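## Task

Move the plate in bay 13 to bay 12, then the plate in bay 21 to bay 11. Every other plate must also end up seated in its own bay. Each plate has to rest flat within its bay's corner pieces with its cut corner toward the back left.

## Robot and tools

Robot: two Doosan M1013 six-joint arms, left_arm and right_arm, each with a Robotiq 2F-140 parallel gripper and a wrist camera. The names are labels, not image sides. left_arm's base is at (-0.034, +0.547, 0) m, turned slightly about z (quat_wxyz +0.999, 0, 0, +0.044); right_arm's base is at (-0.023, -0.457, 0) m, unrotated.

Scene frame: origin on the table top midway between the arms, +x out over the table, +y toward left_arm, +z up. Reported gripper positions are metres in this frame; they drift from the truth at long reach.

Deck: bay names are row then column. Row 1 is nearest the arms, row 4 farthest; column 1 is on the left as seen from the arms (the +y side), column 4 on the right, and column 4 sits on a raised floor. At the start, sealed 96-well plates sit in bays 11, 12, 13, 31, 32, 41 and 43 in the first task's layout; the second task's start is stated when it begins. Plates start with the cut corner at back left. Only camera images reveal where things really are.

execute_actions, argument actions: a list holding at most one entry. An empty list just reports state. An entry with rows is a motion; an entry with only steps is a wait (up to 300 control steps of 1/30 s, counted from the previous result). A motion has rows (1 to 15) and optional steps (1 to 15, default 15); each row lasts one step and the final row repeats to fill the remaining steps. Optional pictures (true/false) turns camera images on or off; by default they come with every result.

Each row is one flat list of 18 numbers covering both arms, even if only one moves: left_arm's six joint targets, then its gripper position, force_limit, speed; then the same nine for right_arm. Joint numbers are absolute target angles in radians, in the same order and meaning as the Joint positions line: waist, shoulder, elbow, forearm roll, wrist pitch, wrist roll. Ranges: waist, shoulder, forearm roll, wrist pitch, wrist roll each -6.283 to 6.283; elbow -2.792 to 2.792. A target more than 0.010 rad beyond a range end, and farther out than the current angle, gets the whole call refused. Targets beyond the true end are clipped there, sometimes reported as "joint sent to its limit". Drive speed caps are 2.09 rad/s (waist, shoulder), 3.14 (elbow), 3.93 (the three wrist joints), with 0.3 s to accelerate; all joints of an arm finish together. Each step's target is held within 0.456 rad (waist, shoulder), 0.683 (elbow) or 0.854 (wrist joints) of the measured angle, and is scaled back if it would shift the gripper more than 70 mm, so big moves take several calls. Arms keep chasing the last row while you think or wait.

Gripper numbers are each in [-1, 1] and are absolute commands. position: +1 fully open (140 mm gap), about -0.8 pads touch, -1 closes until blocked. force_limit: about 14 N at -1, 60 N at 0, 107 N at +1. speed: about 30 mm/s at -1, 140 at 0, 250 at +1. To keep a gripper unchanged, repeat its previous three values; 0 is a real command. To grip harder while holding, raise force_limit and alternate position between -1 and -0.98. Closing pushes fingertips about 24 mm farther from the wrist, so leave clearance above the surface; fingertips sit about 33 mm beyond the reported point when closed, 9 mm when open.

Results: a state line per arm with end_effector_position (m), end_effector_quat_wxyz, and velocities; Joint positions, Joint velocities and joint torques per arm in column order; position_measured in counts (3 open, 230 pads touching, non-linear); object_status: 0 moving, 1 blocked while opening, 2 blocked while closing (a grip), 3 reached target or pads met (thin item may still be held). "joint command not followed" means a clearance check altered joint targets. HELD marks steps where your row was not applied. MOTOR HOT warns of heating from holding loads.

Faults: contact torque at a joint's load limit (waist, shoulder 302; elbow 142; wrist joints 40 N m, held weight included) or any outside force of 144 N stops that arm for 10 s and drops the rest of the call. Overheating brakes the arm too.

Cameras: cam_head_left and cam_head_right (fixed, above and behind the arms looking out over the deck), cam_left_wrist and cam_right_wrist, all 896x504, calibrated with pinhole plus radial models. zoom_image takes camera and region [x0, y0, x1, y1] in pixels, top-left origin, at most 504 by 504, and returns a finer view of the latest image. read_manual returns only licence texts. finished_scene takes scene (the current scene number), ends it irreversibly, reports success and opens the next task.

Avoid: letting plates drop, slip or slam; pressing hard into the deck; arms touching each other; anything leaving the table. Release every plate and pull the grippers away before ending a scene, since a plate held only by the robot does not count.

Each tool is called after "Emit:" in YAML: its name, and indented under it one key for each argument.

## Session

Emit:
execute_actions:
  actions: []

Scene clock: 0.00 s of 9600.00 s.
left_arm: end_effector_position=(+0.6139, +0.6044, +0.3229) position_measured=3 object_status=3 end_effector_quat_wxyz=(-0.001, +0.999, +0.044, +0.001) end_effector_velocity=(-0.000, -0.000, +0.000) end_effector_angular_velocity=(+0.000, -0.000, +0.000) | right_arm: end_effector_position=(+0.6276, -0.4568, +0.3213) position_measured=3 object_status=3 end_effector_quat_wxyz=(-0.001, +1.000, +0.001, -0.001) end_effector_velocity=(-0.000, +0.000, +0.000) end_effector_angular_velocity=(+0.000, +0.000, +0.000)
Joint positions: left_arm=[-0.054  0.163  1.603  0.002  1.374  1.516] | right_arm=[-0.053  0.165  1.604  0.001  1.374  1.516]
Joint velocities: left_arm=[-0.    -0.    -0.     0.     0.    -0.001] | right_arm=[ 0.    -0.     0.     0.     0.001  0.   ]
Joint torques (N m, as the joint torque sensors report them, + toward a larger angle): no reading

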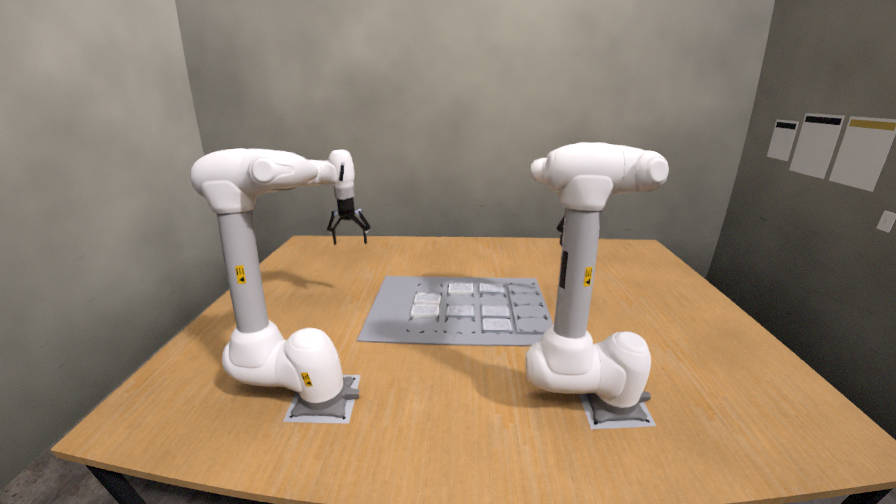

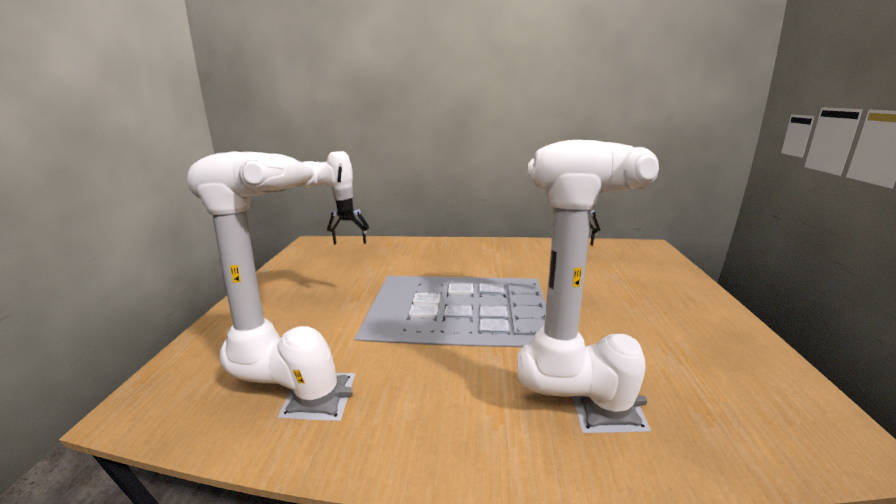

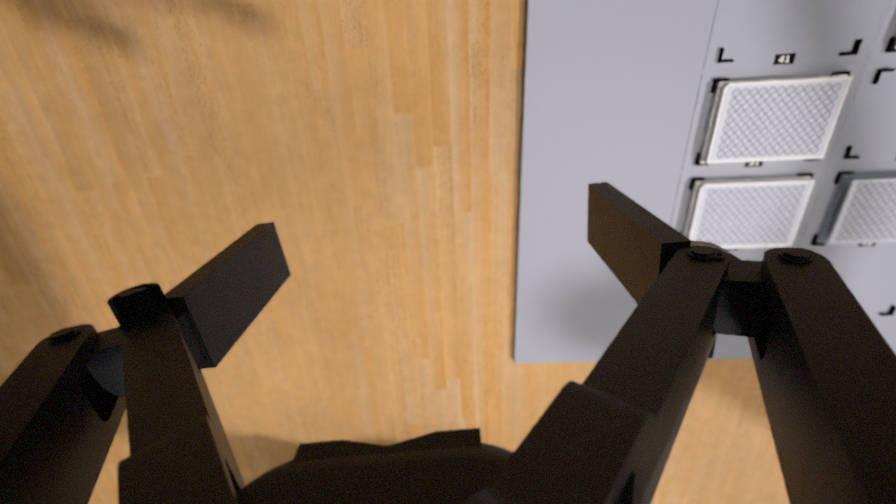

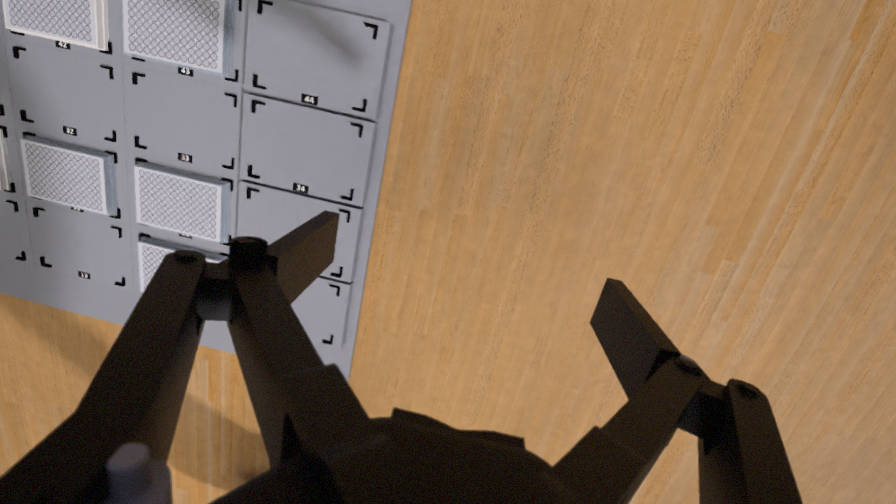

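Emit:
execute_actions:
  actions:
    - {"rows": [[-0.6514,0.2423,1.8989,0,1.0004,0.9974,1,0,-0.5,0.6665,0.1651,1.997,0,0.9795,3.798,0.42,0,0]], "steps": 15}
  pictures: false

Emit:
execute_actions:
  actions:
    - {"steps": 25}
  pictures: false

Emit:
execute_actions:
  actions:
    - {"rows": [[-0.6514,0.3252,1.9631,0,0.8533,0.9974,1,0,-0.5,0.6665,0.2396,2.0552,0,0.8468,3.798,0.42,0,0]], "steps": 15}

Scene clock: 8.43 s of 9600.00 s.
left_arm: end_effector_position=(+0.6045, +0.4483, +0.2300) position_measured=3 object_status=3 end_effector_quat_wxyz=(-0.000, +0.999, +0.038, +0.000) end_effector_velocity=(-0.079, -0.357, -0.182) end_effector_angular_velocity=(-0.001, +0.003, -0.111) | right_arm: end_effector_position=(+0.5824, -0.3064, +0.2294) position_measured=76 object_status=0 end_effector_quat_wxyz=(-0.000, +0.994, -0.105, -0.001) end_effector_velocity=(-0.148, +0.338, -0.160) end_effector_angular_velocity=(-0.003, +0.001, -0.503)
Joint positions: left_arm=[-0.296  0.198  1.734  0.001  1.208  1.286] | right_arm=[0.189 0.165 1.775 0.001 1.202 1.969]
Joint velocities: left_arm=[-0.565  0.071  0.261 -0.002 -0.328 -0.454] | right_arm=[ 0.579 -0.     0.307 -0.002 -0.306  1.082]
Joint torques (N m, as the joint torque sensors report them, + toward a larger angle): left_arm=[  1.72 -60.01 -40.29   3.64  -0.62  -0.36] | right_arm=[  1.3  -56.5  -39.65   4.11   0.06  -0.16]
Steps of this call (steps 1 to 90: nothing new was sent; then 4.93 s passed at rest; steps 91 to 105: all 15 steps of this action). Readings (joint positions | what the end effector reports):
91: left_arm=[-0.054 0.163 1.603 0.002 1.374 1.516] | right_arm=[-0.053 0.165 1.604 0.001 1.374 1.516] | left_arm position_measured=3 object_status=3 | right_arm position_measured=3 object_status=0
92: left_arm=[-0.058 0.164 1.606 0.002 1.370 1.511] | right_arm=[-0.049 0.165 1.608 0.001 1.370 1.524] | left_arm position_measured=3 object_status=3 | right_arm position_measured=7 object_status=0
94: left_arm=[-0.089 0.169 1.626 0.002 1.345 1.476] | right_arm=[-0.018 0.165 1.634 0.001 1.343 1.582] | left_arm position_measured=3 object_status=3 | right_arm position_measured=22 object_status=0
98: left_arm=[-0.164 0.181 1.671 0.001 1.289 1.398] | right_arm=[0.056 0.165 1.693 0.001 1.284 1.721] | left_arm position_measured=3 object_status=3 | right_arm position_measured=52 object_status=0
105: the state above

Scene clock: 9.27 s of 9600.00 s.
left_arm: end_effector_position=(+0.5082, +0.2459, +0.1202) position_measured=3 object_status=3 end_effector_quat_wxyz=(+0.000, +1.000, +0.005, +0.000) end_effector_velocity=(-0.002, -0.003, -0.003) end_effector_angular_velocity=(-0.000, -0.000, +0.000) | right_arm: end_effector_position=(+0.4209, -0.0950, +0.1289) position_measured=76 object_status=3 end_effector_quat_wxyz=(+0.000, +0.795, -0.607, -0.000) end_effector_velocity=(-0.165, +0.126, -0.074) end_effector_angular_velocity=(-0.000, -0.002, -2.077)
Joint positions: left_arm=[-0.651  0.242  1.899 -0.     1.001  0.998] | right_arm=[0.624 0.165 1.978 0.    0.999 3.499]
Joint velocities: left_arm=[-0.006  0.001  0.004  0.    -0.005 -0.007] | right_arm=[ 0.348 -0.001  0.159 -0.001 -0.16   2.425]
Joint torques (N m, as the joint torque sensors report them, + toward a larger angle): left_arm=[  3.69 -63.51 -36.17   3.71  -0.57  -0.56] | right_arm=[  0.   -49.9  -36.92   3.47  -0.31  -0.34]
Steps of this call (steps 1 to 25: the robot went on to your last target). Readings (joint positions | what the end effector reports):
1: left_arm=[-0.315 0.201 1.743 0.001 1.197 1.271] | right_arm=[0.208 0.165 1.786 0.001 1.192 2.006] | left_arm position_measured=3 object_status=3 | right_arm position_measured=76 object_status=0
2: left_arm=[-0.334 0.203 1.752 0.001 1.186 1.255] | right_arm=[0.228 0.165 1.795 0.001 1.182 2.043] | left_arm position_measured=3 object_status=3 | right_arm position_measured=76 object_status=3
4: left_arm=[-0.372 0.208 1.770 0.001 1.164 1.224] | right_arm=[0.268 0.165 1.814 0.001 1.163 2.119] | left_arm position_measured=3 object_status=3 | right_arm position_measured=76 object_status=3
8: left_arm=[-0.449 0.217 1.805 0.001 1.119 1.162] | right_arm=[0.346 0.165 1.850 0.001 1.127 2.286] | left_arm position_measured=3 object_status=3 | right_arm position_measured=76 object_status=3
25: the state above

Scene clock: 9.77 s of 9600.00 s.
left_arm: end_effector_position=(+0.5080, +0.2456, +0.0402) position_measured=3 object_status=3 end_effector_quat_wxyz=(+0.000, +1.000, +0.005, +0.000) end_effector_velocity=(-0.001, +0.000, -0.003) end_effector_angular_velocity=(+0.000, +0.001, -0.000) | right_arm: end_effector_position=(+0.4007, -0.0803, +0.0523) position_measured=76 object_status=3 end_effector_quat_wxyz=(-0.000, +0.711, -0.703, +0.000) end_effector_velocity=(-0.001, -0.000, -0.003) end_effector_angular_velocity=(+0.000, +0.001, -0.003)
Joint positions: left_arm=[-0.651  0.325  1.963 -0.     0.854  0.997] | right_arm=[ 0.666  0.239  2.055 -0.     0.847  3.798]
Joint velocities: left_arm=[ 0.     0.003  0.003 -0.    -0.006  0.001] | right_arm=[ 0.     0.003  0.003  0.001 -0.005  0.003]
Joint torques (N m, as the joint torque sensors report them, + toward a larger angle): left_arm=[  2.2  -74.76 -33.08   3.32  -0.52  -0.49] | right_arm=[  3.61 -55.52 -30.69   3.2    0.02  -0.12]
Steps of this call (steps 1 to 15: all 15 steps of this action). Readings (joint positions | what the end effector reports):
1: left_arm=[-0.651 0.242 1.899 -0.000 1.000 0.998] | right_arm=[0.635 0.165 1.983 0.000 0.994 3.576] | left_arm position_measured=3 object_status=3 | right_arm position_measured=76 object_status=3
2: left_arm=[-0.651 0.246 1.902 -0.000 0.992 0.998] | right_arm=[0.645 0.166 1.988 0.000 0.987 3.641] | left_arm position_measured=3 object_status=3 | right_arm position_measured=76 object_status=3
4: left_arm=[-0.651 0.275 1.925 0.000 0.940 0.998] | right_arm=[0.657 0.179 2.010 0.000 0.951 3.731] | left_arm position_measured=3 object_status=3 | right_arm position_measured=76 object_status=3
8: left_arm=[-0.651 0.320 1.958 -0.000 0.864 0.997] | right_arm=[0.666 0.234 2.051 -0.000 0.858 3.792] | left_arm position_measured=3 object_status=3 | right_arm position_measured=76 object_status=3
15: the state above
camera_calibration (this result's frames):
cam_left_wrist: T_world_to_cam=[[-0.140309, -0.989373, -0.0381511, 0.313963], [-0.914135, 0.114644, 0.388862, 0.415863], [-0.380355, 0.0894359, -0.920506, 0.376608], [0, 0, 0, 1]] pos_world=[0.567451, 0.229268, 0.196935]
cam_right_wrist: T_world_to_cam=[[-0.974607, -0.210525, -0.0762884, 0.386885], [-0.223908, 0.919984, 0.321707, 0.166686], [0.00245667, 0.330619, -0.943761, 0.274766], [0, 0, 0, 1]] pos_world=[0.413708, -0.162742, 0.235205]

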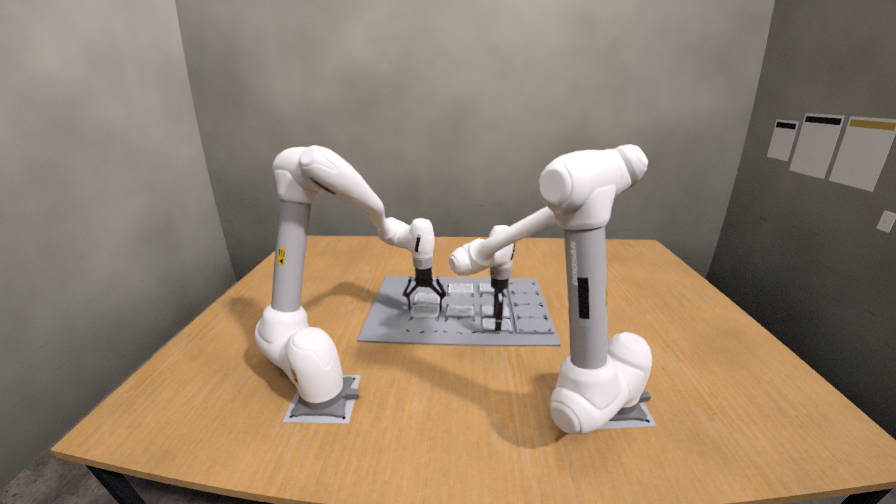

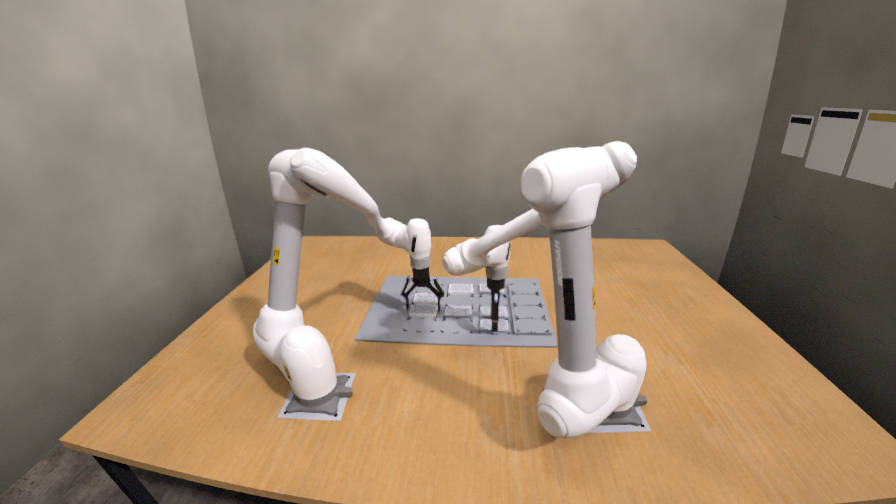

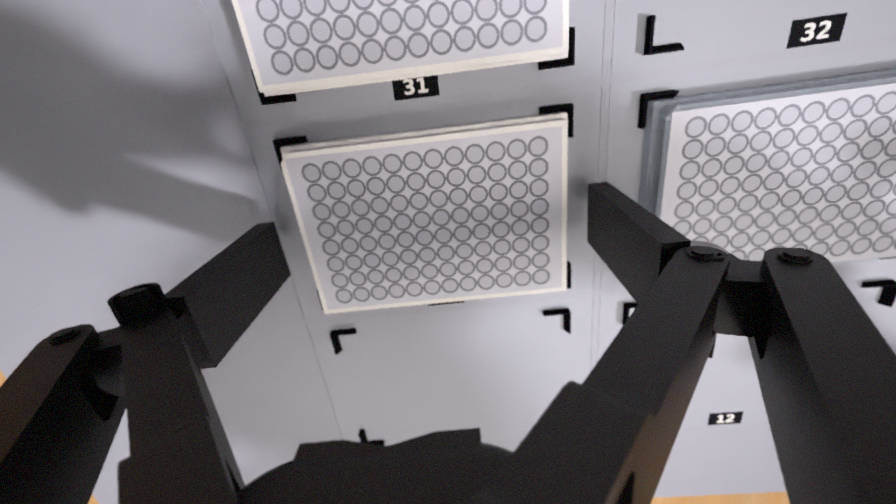

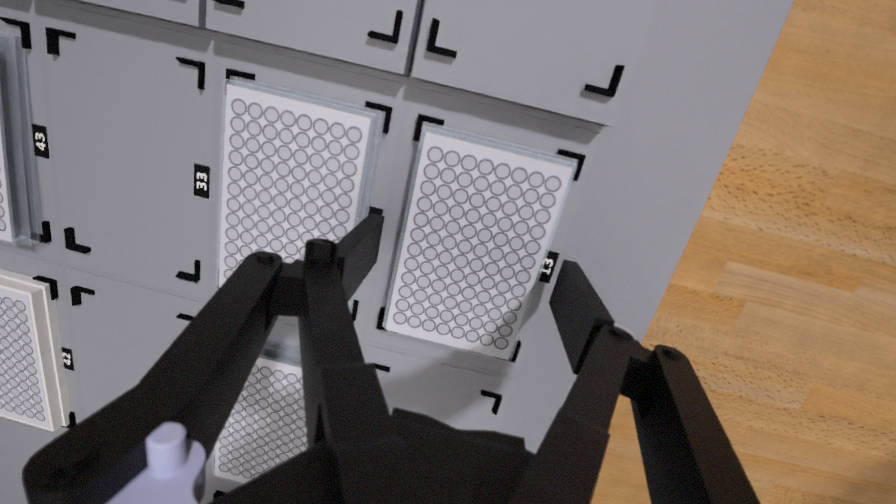

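Emit:
execute_actions:
  actions:
    - {"rows": [[-0.6514,0.3392,1.9711,0,0.8313,0.9974,1,0,-0.5,0.6665,0.2569,2.0655,0,0.8192,3.798,0.42,0,-0.5]], "steps": 10}
  pictures: false

Emit:
execute_actions:
  actions:
    - {"rows": [[-0.6514,0.3392,1.9711,0,0.8313,0.9974,-1,0,-0.5,0.6665,0.2569,2.0655,0,0.8192,3.798,-1,0,-0.5]], "steps": 14}

Scene clock: 12.70 s of 9600.00 s.
left_arm: end_effector_position=(+0.5080, +0.2456, +0.0282) position_measured=3 object_status=3 end_effector_quat_wxyz=(-0.000, +1.000, +0.005, +0.000) end_effector_velocity=(+0.000, +0.001, -0.003) end_effector_angular_velocity=(-0.001, +0.001, +0.003) | right_arm: end_effector_position=(+0.4006, -0.0803, +0.0382) position_measured=76 object_status=3 end_effector_quat_wxyz=(-0.000, +0.711, -0.704, -0.000) end_effector_velocity=(+0.000, +0.000, -0.003) end_effector_angular_velocity=(+0.000, -0.001, +0.001)
Joint positions: left_arm=[-0.651  0.339  1.971  0.     0.832  0.997] | right_arm=[0.667 0.257 2.065 0.    0.82  3.798]
Joint velocities: left_arm=[ 0.002  0.004  0.002 -0.001 -0.006 -0.   ] | right_arm=[ 0.     0.003  0.003 -0.001 -0.007 -0.   ]
Joint torques (N m, as the joint torque sensors report them, + toward a larger angle): left_arm=[ -0.83 -71.14 -32.54   3.29   0.24  -0.57] | right_arm=[  2.9  -52.12 -31.     2.93  -0.22  -0.24]
Steps of this call (steps 1 to 15: the robot went on to your last target; steps 16 to 78: nothing new was sent; steps 79 to 88: all 10 steps of this action). Readings (joint positions | what the end effector reports):
79: left_arm=[-0.651 0.325 1.963 0.000 0.853 0.997] | right_arm=[0.667 0.240 2.055 0.000 0.846 3.798] | left_arm position_measured=3 object_status=3 | right_arm position_measured=76 object_status=3
80: left_arm=[-0.651 0.328 1.965 0.000 0.848 0.997] | right_arm=[0.667 0.243 2.057 0.000 0.841 3.798] | left_arm position_measured=3 object_status=3 | right_arm position_measured=76 object_status=3
82: left_arm=[-0.651 0.335 1.969 0.000 0.838 0.997] | right_arm=[0.667 0.252 2.062 0.000 0.828 3.798] | left_arm position_measured=3 object_status=3 | right_arm position_measured=76 object_status=3
86: left_arm=[-0.651 0.339 1.971 0.000 0.832 0.997] | right_arm=[0.667 0.256 2.065 0.000 0.821 3.798] | left_arm position_measured=3 object_status=3 | right_arm position_measured=76 object_status=3
88: the state above

Scene clock: 13.17 s of 9600.00 s.
left_arm: end_effector_position=(+0.5080, +0.2456, +0.0281) position_measured=34 object_status=2 end_effector_quat_wxyz=(+0.000, +1.000, +0.005, +0.000) end_effector_velocity=(+0.000, -0.000, -0.000) end_effector_angular_velocity=(-0.001, -0.001, -0.000) | right_arm: end_effector_position=(+0.4005, -0.0804, +0.0379) position_measured=106 object_status=2 end_effector_quat_wxyz=(+0.000, +0.711, -0.704, -0.000) end_effector_velocity=(-0.000, +0.000, -0.000) end_effector_angular_velocity=(+0.001, +0.000, -0.000)
Joint positions: left_arm=[-0.651  0.339  1.971 -0.     0.831  0.997] | right_arm=[0.667 0.257 2.066 0.    0.819 3.798]
Joint velocities: left_arm=[-0.     0.     0.     0.    -0.002 -0.   ] | right_arm=[ 0.     0.001 -0.     0.001 -0.001 -0.   ]
Joint torques (N m, as the joint torque sensors report them, + toward a larger angle): left_arm=[ -1.89 -35.86 -16.38   2.52  -3.99  -0.33] | right_arm=[ -1.6  -32.34 -22.95   1.15  -4.97  -0.33]
Steps of this call (steps 1 to 14: all 14 steps of this action). Readings (joint positions | what the end effector reports):
1: left_arm=[-0.651 0.339 1.971 0.000 0.832 0.997] | right_arm=[0.667 0.257 2.065 0.000 0.820 3.798] | left_arm position_measured=3 object_status=0 | right_arm position_measured=76 object_status=0
2: left_arm=[-0.651 0.339 1.971 0.000 0.831 0.997] | right_arm=[0.667 0.257 2.065 0.000 0.819 3.798] | left_arm position_measured=5 object_status=0 | right_arm position_measured=79 object_status=0
4: left_arm=[-0.651 0.339 1.971 0.000 0.831 0.997] | right_arm=[0.667 0.257 2.065 0.000 0.819 3.798] | left_arm position_measured=15 object_status=0 | right_arm position_measured=88 object_status=0
8: left_arm=[-0.651 0.339 1.971 -0.000 0.831 0.997] | right_arm=[0.667 0.257 2.066 0.000 0.819 3.798] | left_arm position_measured=33 object_status=0 | right_arm position_measured=106 object_status=0
14: the state above
camera_calibration (this result's frames):
cam_left_wrist: T_world_to_cam=[[-0.140309, -0.989375, -0.0380846, 0.313491], [-0.914197, 0.114685, 0.388705, 0.420627], [-0.380207, 0.0893554, -0.920575, 0.365406], [0, 0, 0, 1]] pos_world=[0.567451, 0.22927, 0.184823]
cam_right_wrist: T_world_to_cam=[[-0.974656, -0.210409, -0.0759781, 0.385655], [-0.223696, 0.92008, 0.321578, 0.171229], [0.00224297, 0.330424, -0.94383, 0.261315], [0, 0, 0, 1]] pos_world=[0.413598, -0.162744, 0.220875]

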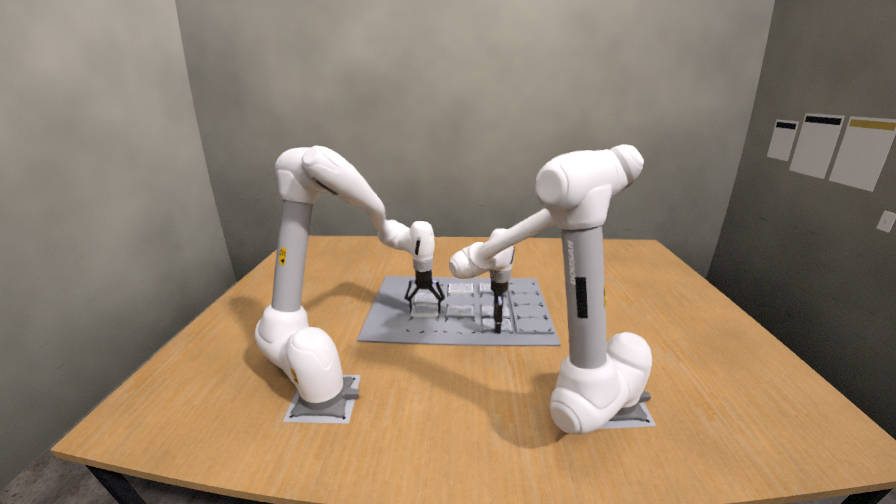

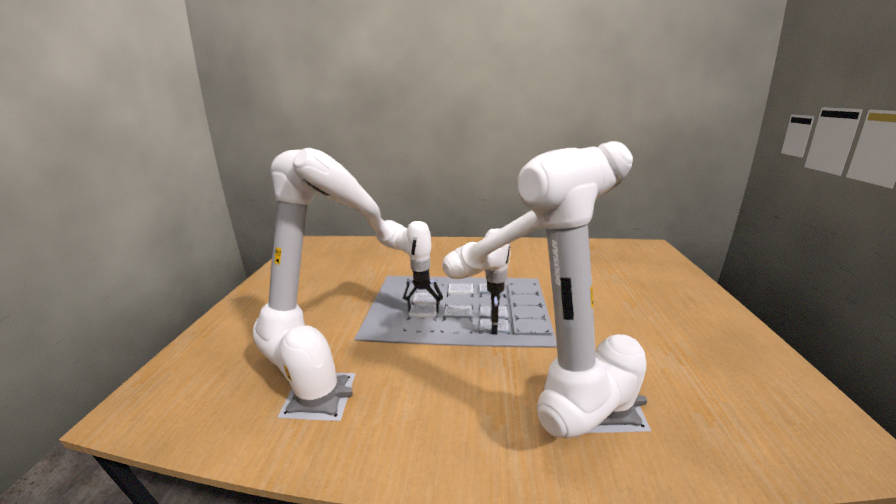

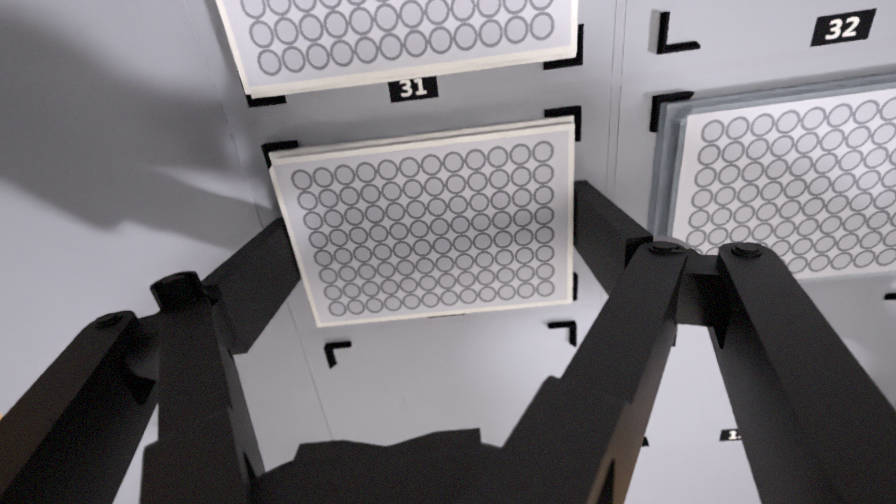

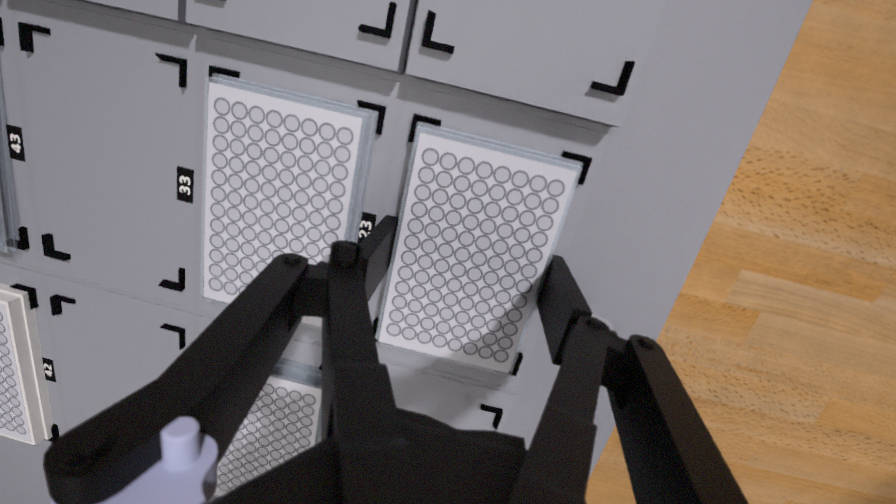

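Emit:
execute_actions:
  actions:
    - {"rows": [[-0.6514,0.2423,1.8989,0,1.0004,0.9974,-1,0,-0.5,0.6665,0.1651,1.997,0,0.9795,3.798,-1,0,-0.5]], "steps": 10}
  pictures: false

Emit:
execute_actions:
  actions:
    - {"rows": [[-0.15,0.2423,1.8989,0,1.0004,1.4988,-1,0,-0.5,0.6665,0.1651,1.997,0,0.9795,3.798,-1,0,-0.5]], "steps": 12}
  pictures: false

Emit:
execute_actions:
  actions:
    - {"rows": [[-0.15,0.2423,1.8989,0,1.0004,1.4988,-1,0,-0.5,0.8564,0.3548,1.7853,0,1.0015,3.988,-1,0,-0.5]], "steps": 15}
  pictures: false

Emit:
execute_actions:
  actions:
    - {"rows": [[-0.15,0.2423,1.8989,0,1.0004,1.4988,-1,0,-0.5,0.8564,0.4004,1.8218,0,0.9194,3.988,-1,0,-0.5]], "steps": 15}

Scene clock: 19.03 s of 9600.00 s.
left_arm: end_effector_position=(+0.5082, +0.2455, +0.1164) position_measured=36 object_status=2 end_effector_quat_wxyz=(+0.000, +1.000, +0.005, +0.000) end_effector_velocity=(-0.006, +0.004, +0.047) end_effector_angular_velocity=(+0.006, +0.009, -0.000) | right_arm: end_effector_position=(+0.4009, -0.0802, +0.1175) position_measured=107 object_status=2 end_effector_quat_wxyz=(-0.000, +0.711, -0.704, +0.000) end_effector_velocity=(-0.005, -0.004, +0.028) end_effector_angular_velocity=(-0.008, +0.010, +0.001)
Joint positions: left_arm=[-0.651  0.246  1.902  0.     0.994  0.997] | right_arm=[ 0.666  0.168  1.999 -0.     0.975  3.798]
Joint velocities: left_arm=[-0.    -0.049 -0.036 -0.     0.096 -0.   ] | right_arm=[ 0.    -0.03  -0.022 -0.     0.065  0.   ]
Joint torques (N m, as the joint torque sensors report them, + toward a larger angle): left_arm=[ -1.37 -49.39 -32.     3.3   -0.09  -0.65] | right_arm=[  1.52 -41.04 -32.34   3.38   0.1   -0.22]
Steps of this call (steps 1 to 15: the robot went on to your last target; steps 16 to 90: nothing new was sent; then 2.53 s passed at rest; steps 91 to 100: all 10 steps of this action). Readings (joint positions | what the end effector reports):
91: left_arm=[-0.651 0.339 1.971 -0.000 0.831 0.997] | right_arm=[0.667 0.257 2.065 0.000 0.819 3.798] | left_arm position_measured=34 object_status=2 | right_arm position_measured=106 object_status=2
92: left_arm=[-0.651 0.335 1.968 -0.000 0.838 0.997] | right_arm=[0.666 0.253 2.062 -0.000 0.827 3.798] | left_arm position_measured=34 object_status=2 | right_arm position_measured=106 object_status=2
94: left_arm=[-0.651 0.307 1.946 -0.000 0.890 0.997] | right_arm=[0.666 0.224 2.040 -0.000 0.879 3.798] | left_arm position_measured=36 object_status=2 | right_arm position_measured=107 object_status=2
98: left_arm=[-0.651 0.254 1.907 0.000 0.980 0.997] | right_arm=[0.666 0.173 2.002 -0.000 0.966 3.798] | left_arm position_measured=36 object_status=2 | right_arm position_measured=107 object_status=2
100: the state above

Scene clock: 19.43 s of 9600.00 s.
left_arm: end_effector_position=(+0.5596, +0.3674, +0.1185) position_measured=36 object_status=2 end_effector_quat_wxyz=(-0.000, +1.000, +0.003, -0.000) end_effector_velocity=(+0.114, +0.377, +0.004) end_effector_angular_velocity=(-0.001, -0.001, +0.014) | right_arm: end_effector_position=(+0.4007, -0.0803, +0.1199) position_measured=107 object_status=2 end_effector_quat_wxyz=(+0.000, +0.711, -0.704, -0.000) end_effector_velocity=(+0.000, +0.000, +0.001) end_effector_angular_velocity=(+0.001, -0.002, -0.000)
Joint positions: left_arm=[-0.438  0.244  1.9    0.     0.998  1.215] | right_arm=[ 0.666  0.165  1.997 -0.     0.979  3.798]
Joint velocities: left_arm=[ 0.636 -0.004 -0.003 -0.     0.005  0.622] | right_arm=[-0.    -0.002 -0.    -0.    -0.    -0.   ]
Joint torques (N m, as the joint torque sensors report them, + toward a larger angle): left_arm=[ -2.42 -64.16 -35.75   3.1   -0.35  -0.63] | right_arm=[  2.7  -50.53 -35.05   3.52   0.    -0.3 ]
Steps of this call (steps 1 to 12: all 12 steps of this action). Readings (joint positions | what the end effector reports):
1: left_arm=[-0.651 0.245 1.901 0.000 0.996 0.997] | right_arm=[0.666 0.167 1.998 -0.000 0.976 3.798] | left_arm position_measured=36 object_status=2 | right_arm position_measured=107 object_status=2
2: left_arm=[-0.647 0.245 1.901 0.000 0.996 1.002] | right_arm=[0.666 0.166 1.998 -0.000 0.978 3.798] | left_arm position_measured=36 object_status=2 | right_arm position_measured=107 object_status=2
4: left_arm=[-0.615 0.245 1.901 0.000 0.996 1.037] | right_arm=[0.666 0.166 1.997 -0.000 0.979 3.798] | left_arm position_measured=36 object_status=2 | right_arm position_measured=107 object_status=2
8: left_arm=[-0.524 0.244 1.900 0.000 0.997 1.131] | right_arm=[0.666 0.165 1.997 -0.000 0.979 3.798] | left_arm position_measured=36 object_status=2 | right_arm position_measured=107 object_status=2
12: the state above

Scene clock: 19.93 s of 9600.00 s.
left_arm: end_effector_position=(+0.5861, +0.5396, +0.1200) position_measured=36 object_status=2 end_effector_quat_wxyz=(-0.000, +1.000, +0.005, +0.000) end_effector_velocity=(+0.001, +0.067, +0.000) end_effector_angular_velocity=(-0.000, +0.001, +0.000) | right_arm: end_effector_position=(+0.4012, +0.0795, +0.1007) position_measured=107 object_status=2 end_effector_quat_wxyz=(+0.000, +0.711, -0.704, -0.000) end_effector_velocity=(-0.010, +0.067, -0.012) end_effector_angular_velocity=(-0.000, +0.001, -0.001)
Joint positions: left_arm=[-0.156  0.242  1.899  0.     1.     1.493] | right_arm=[0.852 0.35  1.791 0.    1.001 3.983]
Joint velocities: left_arm=[ 0.108  0.    -0.001 -0.     0.002  0.108] | right_arm=[ 0.076  0.076 -0.085  0.     0.009  0.077]
Joint torques (N m, as the joint torque sensors report them, + toward a larger angle): left_arm=[-11.34 -61.17 -36.68   2.81   0.01  -0.04] | right_arm=[ -6.45 -81.79 -34.34   2.98   0.17  -0.23]
Steps of this call (steps 1 to 15: all 15 steps of this action). Readings (joint positions | what the end effector reports):
1: left_arm=[-0.416 0.244 1.900 0.000 0.998 1.236] | right_arm=[0.667 0.165 1.997 -0.000 0.980 3.798] | left_arm position_measured=36 object_status=2 | right_arm position_measured=107 object_status=2
2: left_arm=[-0.395 0.244 1.900 0.000 0.998 1.258] | right_arm=[0.671 0.169 1.992 -0.000 0.980 3.803] | left_arm position_measured=36 object_status=2 | right_arm position_measured=107 object_status=2
4: left_arm=[-0.352 0.243 1.900 0.000 0.999 1.300] | right_arm=[0.701 0.199 1.958 0.000 0.984 3.833] | left_arm position_measured=36 object_status=2 | right_arm position_measured=107 object_status=2
8: left_arm=[-0.266 0.243 1.899 0.000 0.999 1.385] | right_arm=[0.770 0.268 1.882 0.000 0.991 3.901] | left_arm position_measured=36 object_status=2 | right_arm position_measured=107 object_status=2
15: the state above

Scene clock: 20.43 s of 9600.00 s.
left_arm: end_effector_position=(+0.5861, +0.5432, +0.1200) position_measured=36 object_status=2 end_effector_quat_wxyz=(+0.000, +1.000, +0.005, +0.000) end_effector_velocity=(-0.000, +0.000, +0.000) end_effector_angular_velocity=(-0.000, +0.000, +0.000) | right_arm: end_effector_position=(+0.4007, +0.0837, +0.0522) position_measured=107 object_status=2 end_effector_quat_wxyz=(-0.000, +0.711, -0.704, -0.000) end_effector_velocity=(-0.000, -0.000, -0.003) end_effector_angular_velocity=(-0.002, +0.001, +0.000)
Joint positions: left_arm=[-0.15   0.242  1.899 -0.     1.     1.499] | right_arm=[0.856 0.4   1.822 0.    0.92  3.988]
Joint velocities: left_arm=[ 0.001 -0.    -0.    -0.     0.001  0.001] | right_arm=[ 0.     0.004  0.001 -0.001 -0.003  0.   ]
Joint torques (N m, as the joint torque sensors report them, + toward a larger angle): left_arm=[  3.02 -65.46 -36.72   3.31  -0.33  -0.18] | right_arm=[  2.82 -74.74 -33.9    3.32  -0.41  -0.28]
Steps of this call (steps 1 to 15: all 15 steps of this action). Readings (joint positions | what the end effector reports):
1: left_arm=[-0.153 0.242 1.899 -0.000 1.000 1.495] | right_arm=[0.853 0.352 1.789 0.000 1.001 3.985] | left_arm position_measured=36 object_status=2 | right_arm position_measured=107 object_status=2
2: left_arm=[-0.152 0.242 1.899 -0.000 1.000 1.497] | right_arm=[0.854 0.358 1.791 0.000 0.993 3.986] | left_arm position_measured=36 object_status=2 | right_arm position_measured=107 object_status=2
4: left_arm=[-0.151 0.242 1.899 -0.000 1.000 1.498] | right_arm=[0.855 0.380 1.808 0.000 0.954 3.987] | left_arm position_measured=36 object_status=2 | right_arm position_measured=107 object_status=2
8: left_arm=[-0.150 0.242 1.899 -0.000 1.000 1.499] | right_arm=[0.856 0.398 1.820 0.000 0.924 3.988] | left_arm position_measured=36 object_status=2 | right_arm position_measured=107 object_status=2
15: the state above
camera_calibration (this result's frames):
cam_left_wrist: T_world_to_cam=[[-0.140316, -0.98937, -0.0381779, 0.622467], [-0.914121, 0.114637, 0.388896, 0.422134], [-0.380386, 0.0894676, -0.92049, 0.453181], [0, 0, 0, 1]] pos_world=[0.645608, 0.526914, 0.276747]
cam_right_wrist: T_world_to_cam=[[-0.974673, -0.210253, -0.0761951, 0.421399], [-0.22362, 0.920059, 0.321691, 0.0156867], [0.00246741, 0.330583, -0.943774, 0.220446], [0, 0, 0, 1]] pos_world=[0.413691, 0.00129207, 0.235114]

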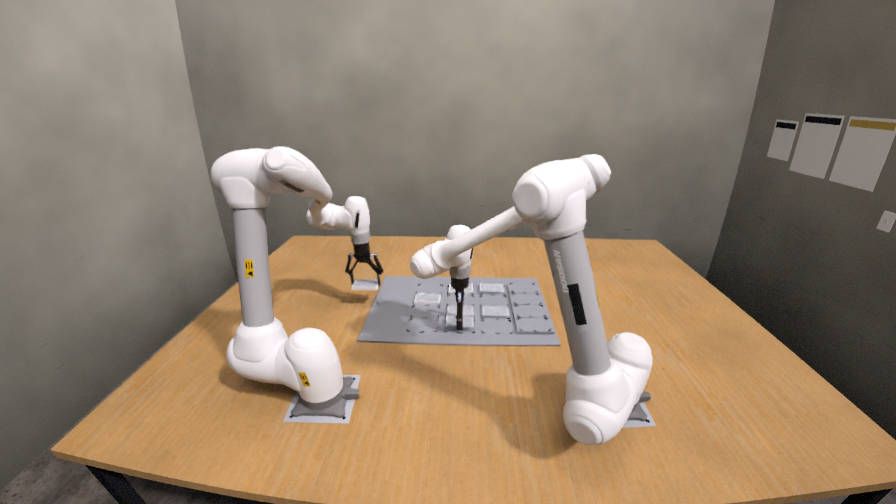

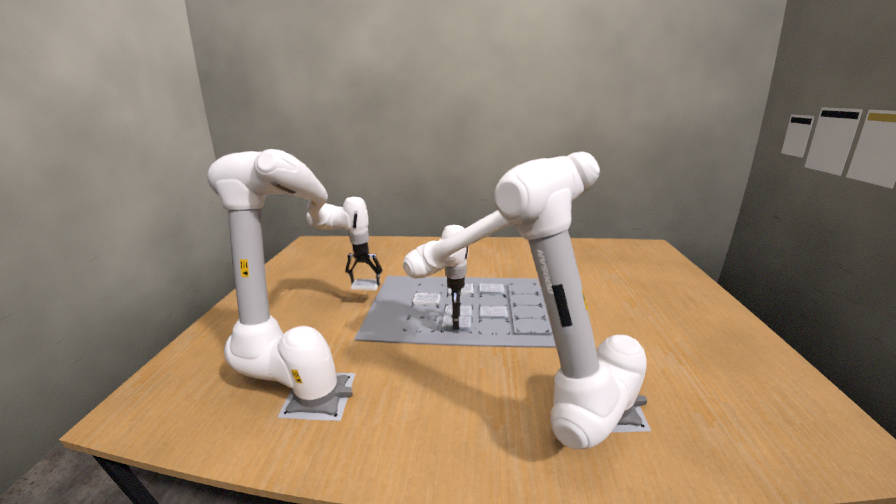

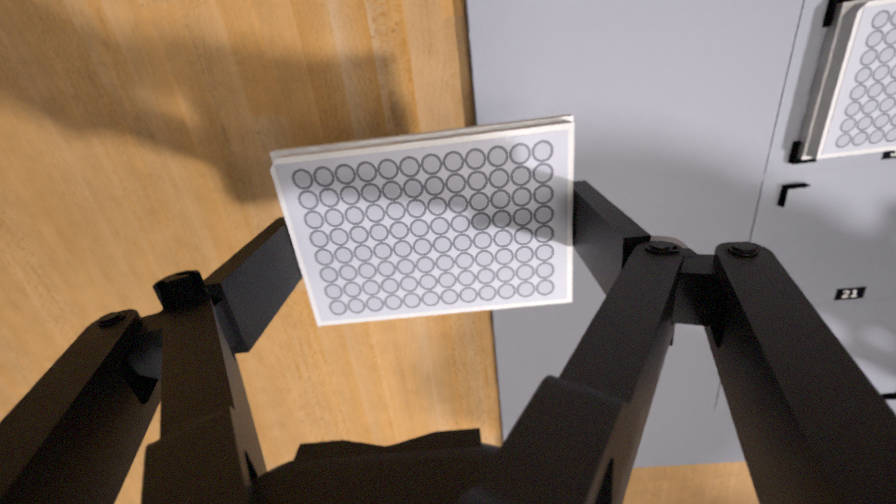

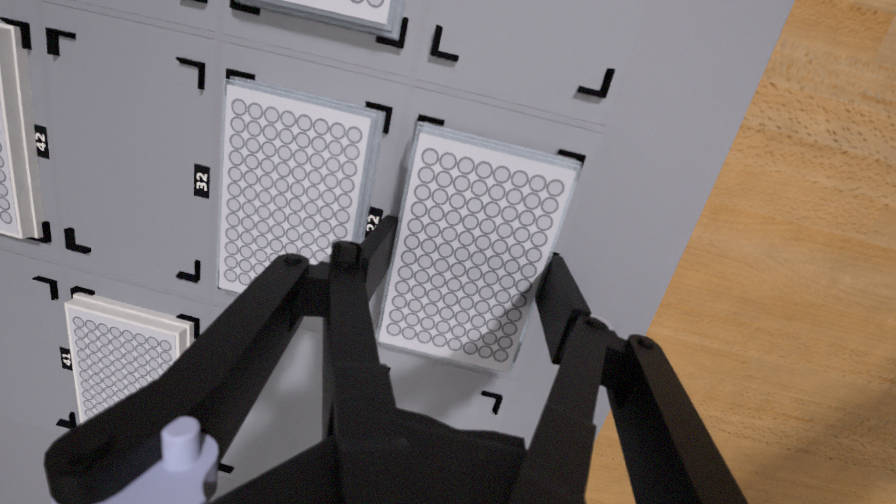

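Aligned with the reference. Lower.

Emit:
execute_actions:
  actions:
    - {"rows": [[-0.15,0.2423,1.8989,0,1.0004,1.4988,-1,0,-0.5,0.8564,0.405,1.8248,0,0.9118,3.988,-1,0,-0.5],[-0.15,0.2423,1.8989,0,1.0004,1.4988,-1,0,-0.5,0.8564,0.405,1.8248,0,0.9118,3.988,-1,0,-0.5],[-0.15,0.2423,1.8989,0,1.0004,1.4988,-1,0,-0.5,0.8564,0.405,1.8248,0,0.9118,3.988,-1,0,-0.5],[-0.15,0.2423,1.8989,0,1.0004,1.4988,-1,0,-0.5,0.8564,0.4096,1.8279,0,0.9041,3.988,-1,0,-0.5],[-0.15,0.2423,1.8989,0,1.0004,1.4988,-1,0,-0.5,0.8564,0.4096,1.8279,0,0.9041,3.988,-1,0,-0.5],[-0.15,0.2423,1.8989,0,1.0004,1.4988,-1,0,-0.5,0.8564,0.4096,1.8279,0,0.9041,3.988,-1,0,-0.5],[-0.15,0.2423,1.8989,0,1.0004,1.4988,-1,0,-0.5,0.8564,0.4137,1.8306,0,0.8973,3.988,-1,0,-0.5]], "steps": 15}

Scene clock: 24.83 s of 9600.00 s.
left_arm: end_effector_position=(+0.5861, +0.5432, +0.1200) position_measured=36 object_status=2 end_effector_quat_wxyz=(-0.000, +1.000, +0.005, -0.000) end_effector_velocity=(+0.000, -0.000, -0.000) end_effector_angular_velocity=(-0.000, -0.000, -0.000) | right_arm: end_effector_position=(+0.4006, +0.0837, +0.0392) position_measured=107 object_status=2 end_effector_quat_wxyz=(+0.000, +0.711, -0.704, +0.000) end_effector_velocity=(-0.000, +0.000, -0.003) end_effector_angular_velocity=(-0.000, +0.000, +0.000)
Joint positions: left_arm=[-0.15   0.242  1.899  0.     1.     1.499] | right_arm=[ 0.856  0.413  1.83  -0.     0.898  3.988]
Joint velocities: left_arm=[-0.  0. -0. -0. -0. -0.] | right_arm=[ 0.     0.003  0.001  0.    -0.004 -0.   ]
Joint torques (N m, as the joint torque sensors report them, + toward a larger angle): left_arm=[  0.18 -64.29 -36.47   3.71  -0.35  -0.5 ] | right_arm=[ -2.13 -69.7  -33.47   2.08  -1.86  -0.23]
Steps of this call (steps 1 to 15: the robot went on to your last target; steps 16 to 90: nothing new was sent; then 0.90 s passed at rest; steps 91 to 105: all 15 steps of this action). Readings (joint positions | what the end effector reports):
91: left_arm=[-0.150 0.242 1.899 0.000 1.000 1.499] | right_arm=[0.856 0.401 1.822 -0.000 0.919 3.988] | left_arm position_measured=36 object_status=2 | right_arm position_measured=107 object_status=2
92: left_arm=[-0.150 0.242 1.899 0.000 1.000 1.499] | right_arm=[0.856 0.402 1.823 -0.000 0.917 3.988] | left_arm position_measured=36 object_status=2 | right_arm position_measured=107 object_status=2
94: left_arm=[-0.150 0.242 1.899 0.000 1.000 1.499] | right_arm=[0.856 0.404 1.824 -0.000 0.914 3.988] | left_arm position_measured=36 object_status=2 | right_arm position_measured=107 object_status=2
98: left_arm=[-0.150 0.242 1.899 0.000 1.000 1.499] | right_arm=[0.856 0.410 1.828 -0.000 0.904 3.988] | left_arm position_measured=36 object_status=2 | right_arm position_measured=107 object_status=2
105: the state above
camera_calibration (this result's frames):
cam_left_wrist: T_world_to_cam=[[-0.140325, -0.989368, -0.0381956, 0.622486], [-0.914114, 0.114637, 0.388914, 0.42213], [-0.380401, 0.0894896, -0.920482, 0.453166], [0, 0, 0, 1]] pos_world=[0.64561, 0.526923, 0.276735]
cam_right_wrist: T_world_to_cam=[[-0.974665, -0.210321, -0.076115, 0.420332], [-0.223657, 0.920076, 0.321616, 0.019884], [0.00238903, 0.330492, -0.943806, 0.208272], [0, 0, 0, 1]] pos_world=[0.413633, 0.00127754, 0.222167]

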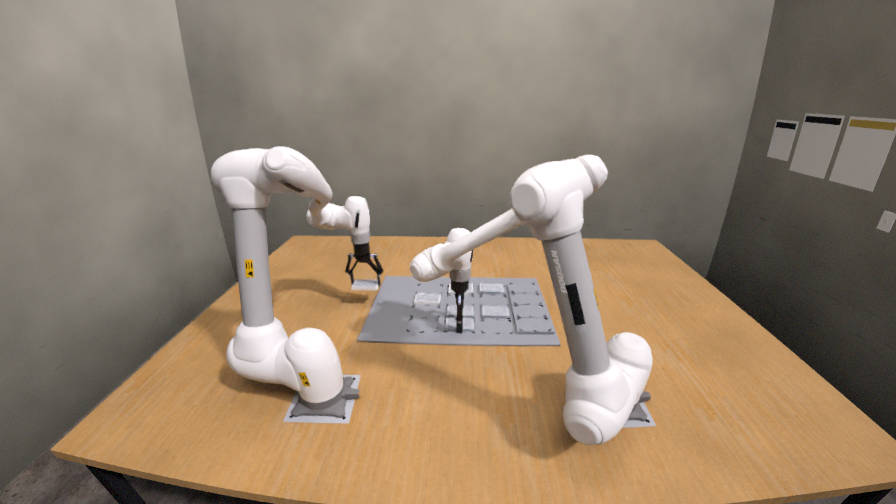

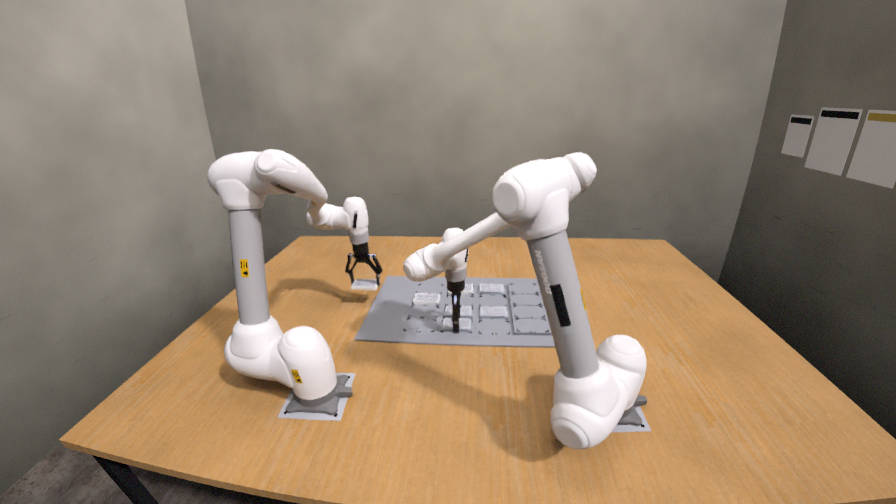

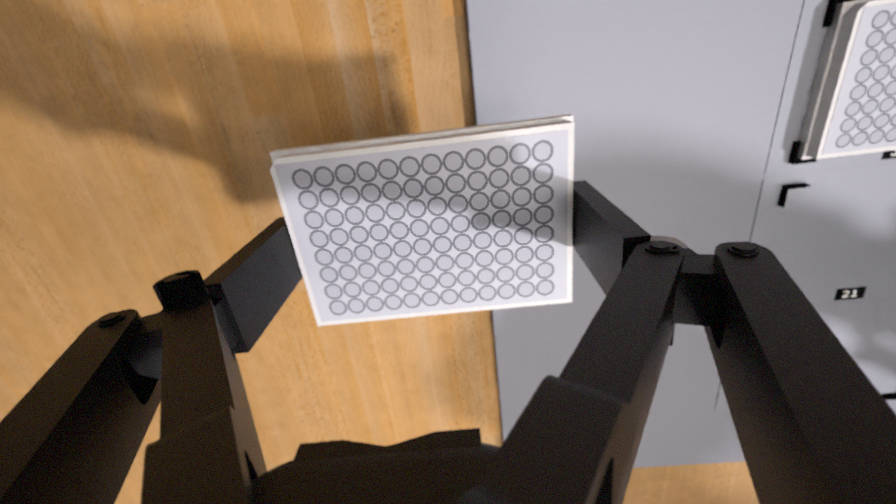

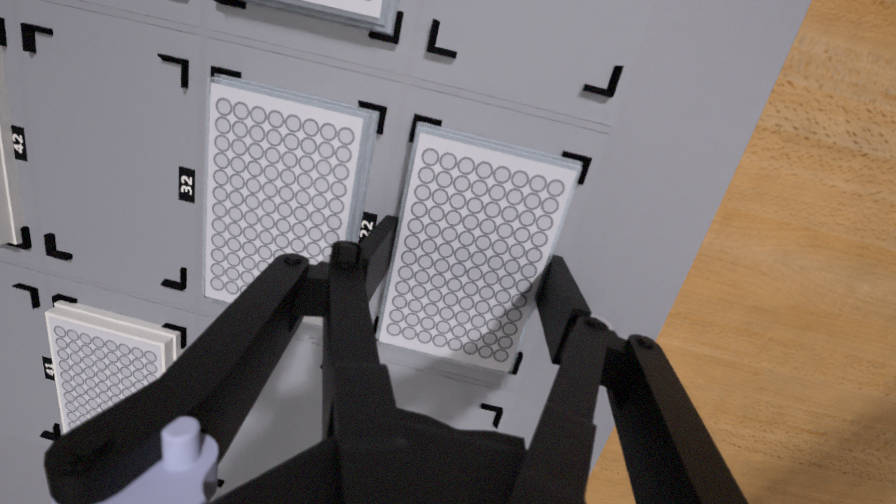

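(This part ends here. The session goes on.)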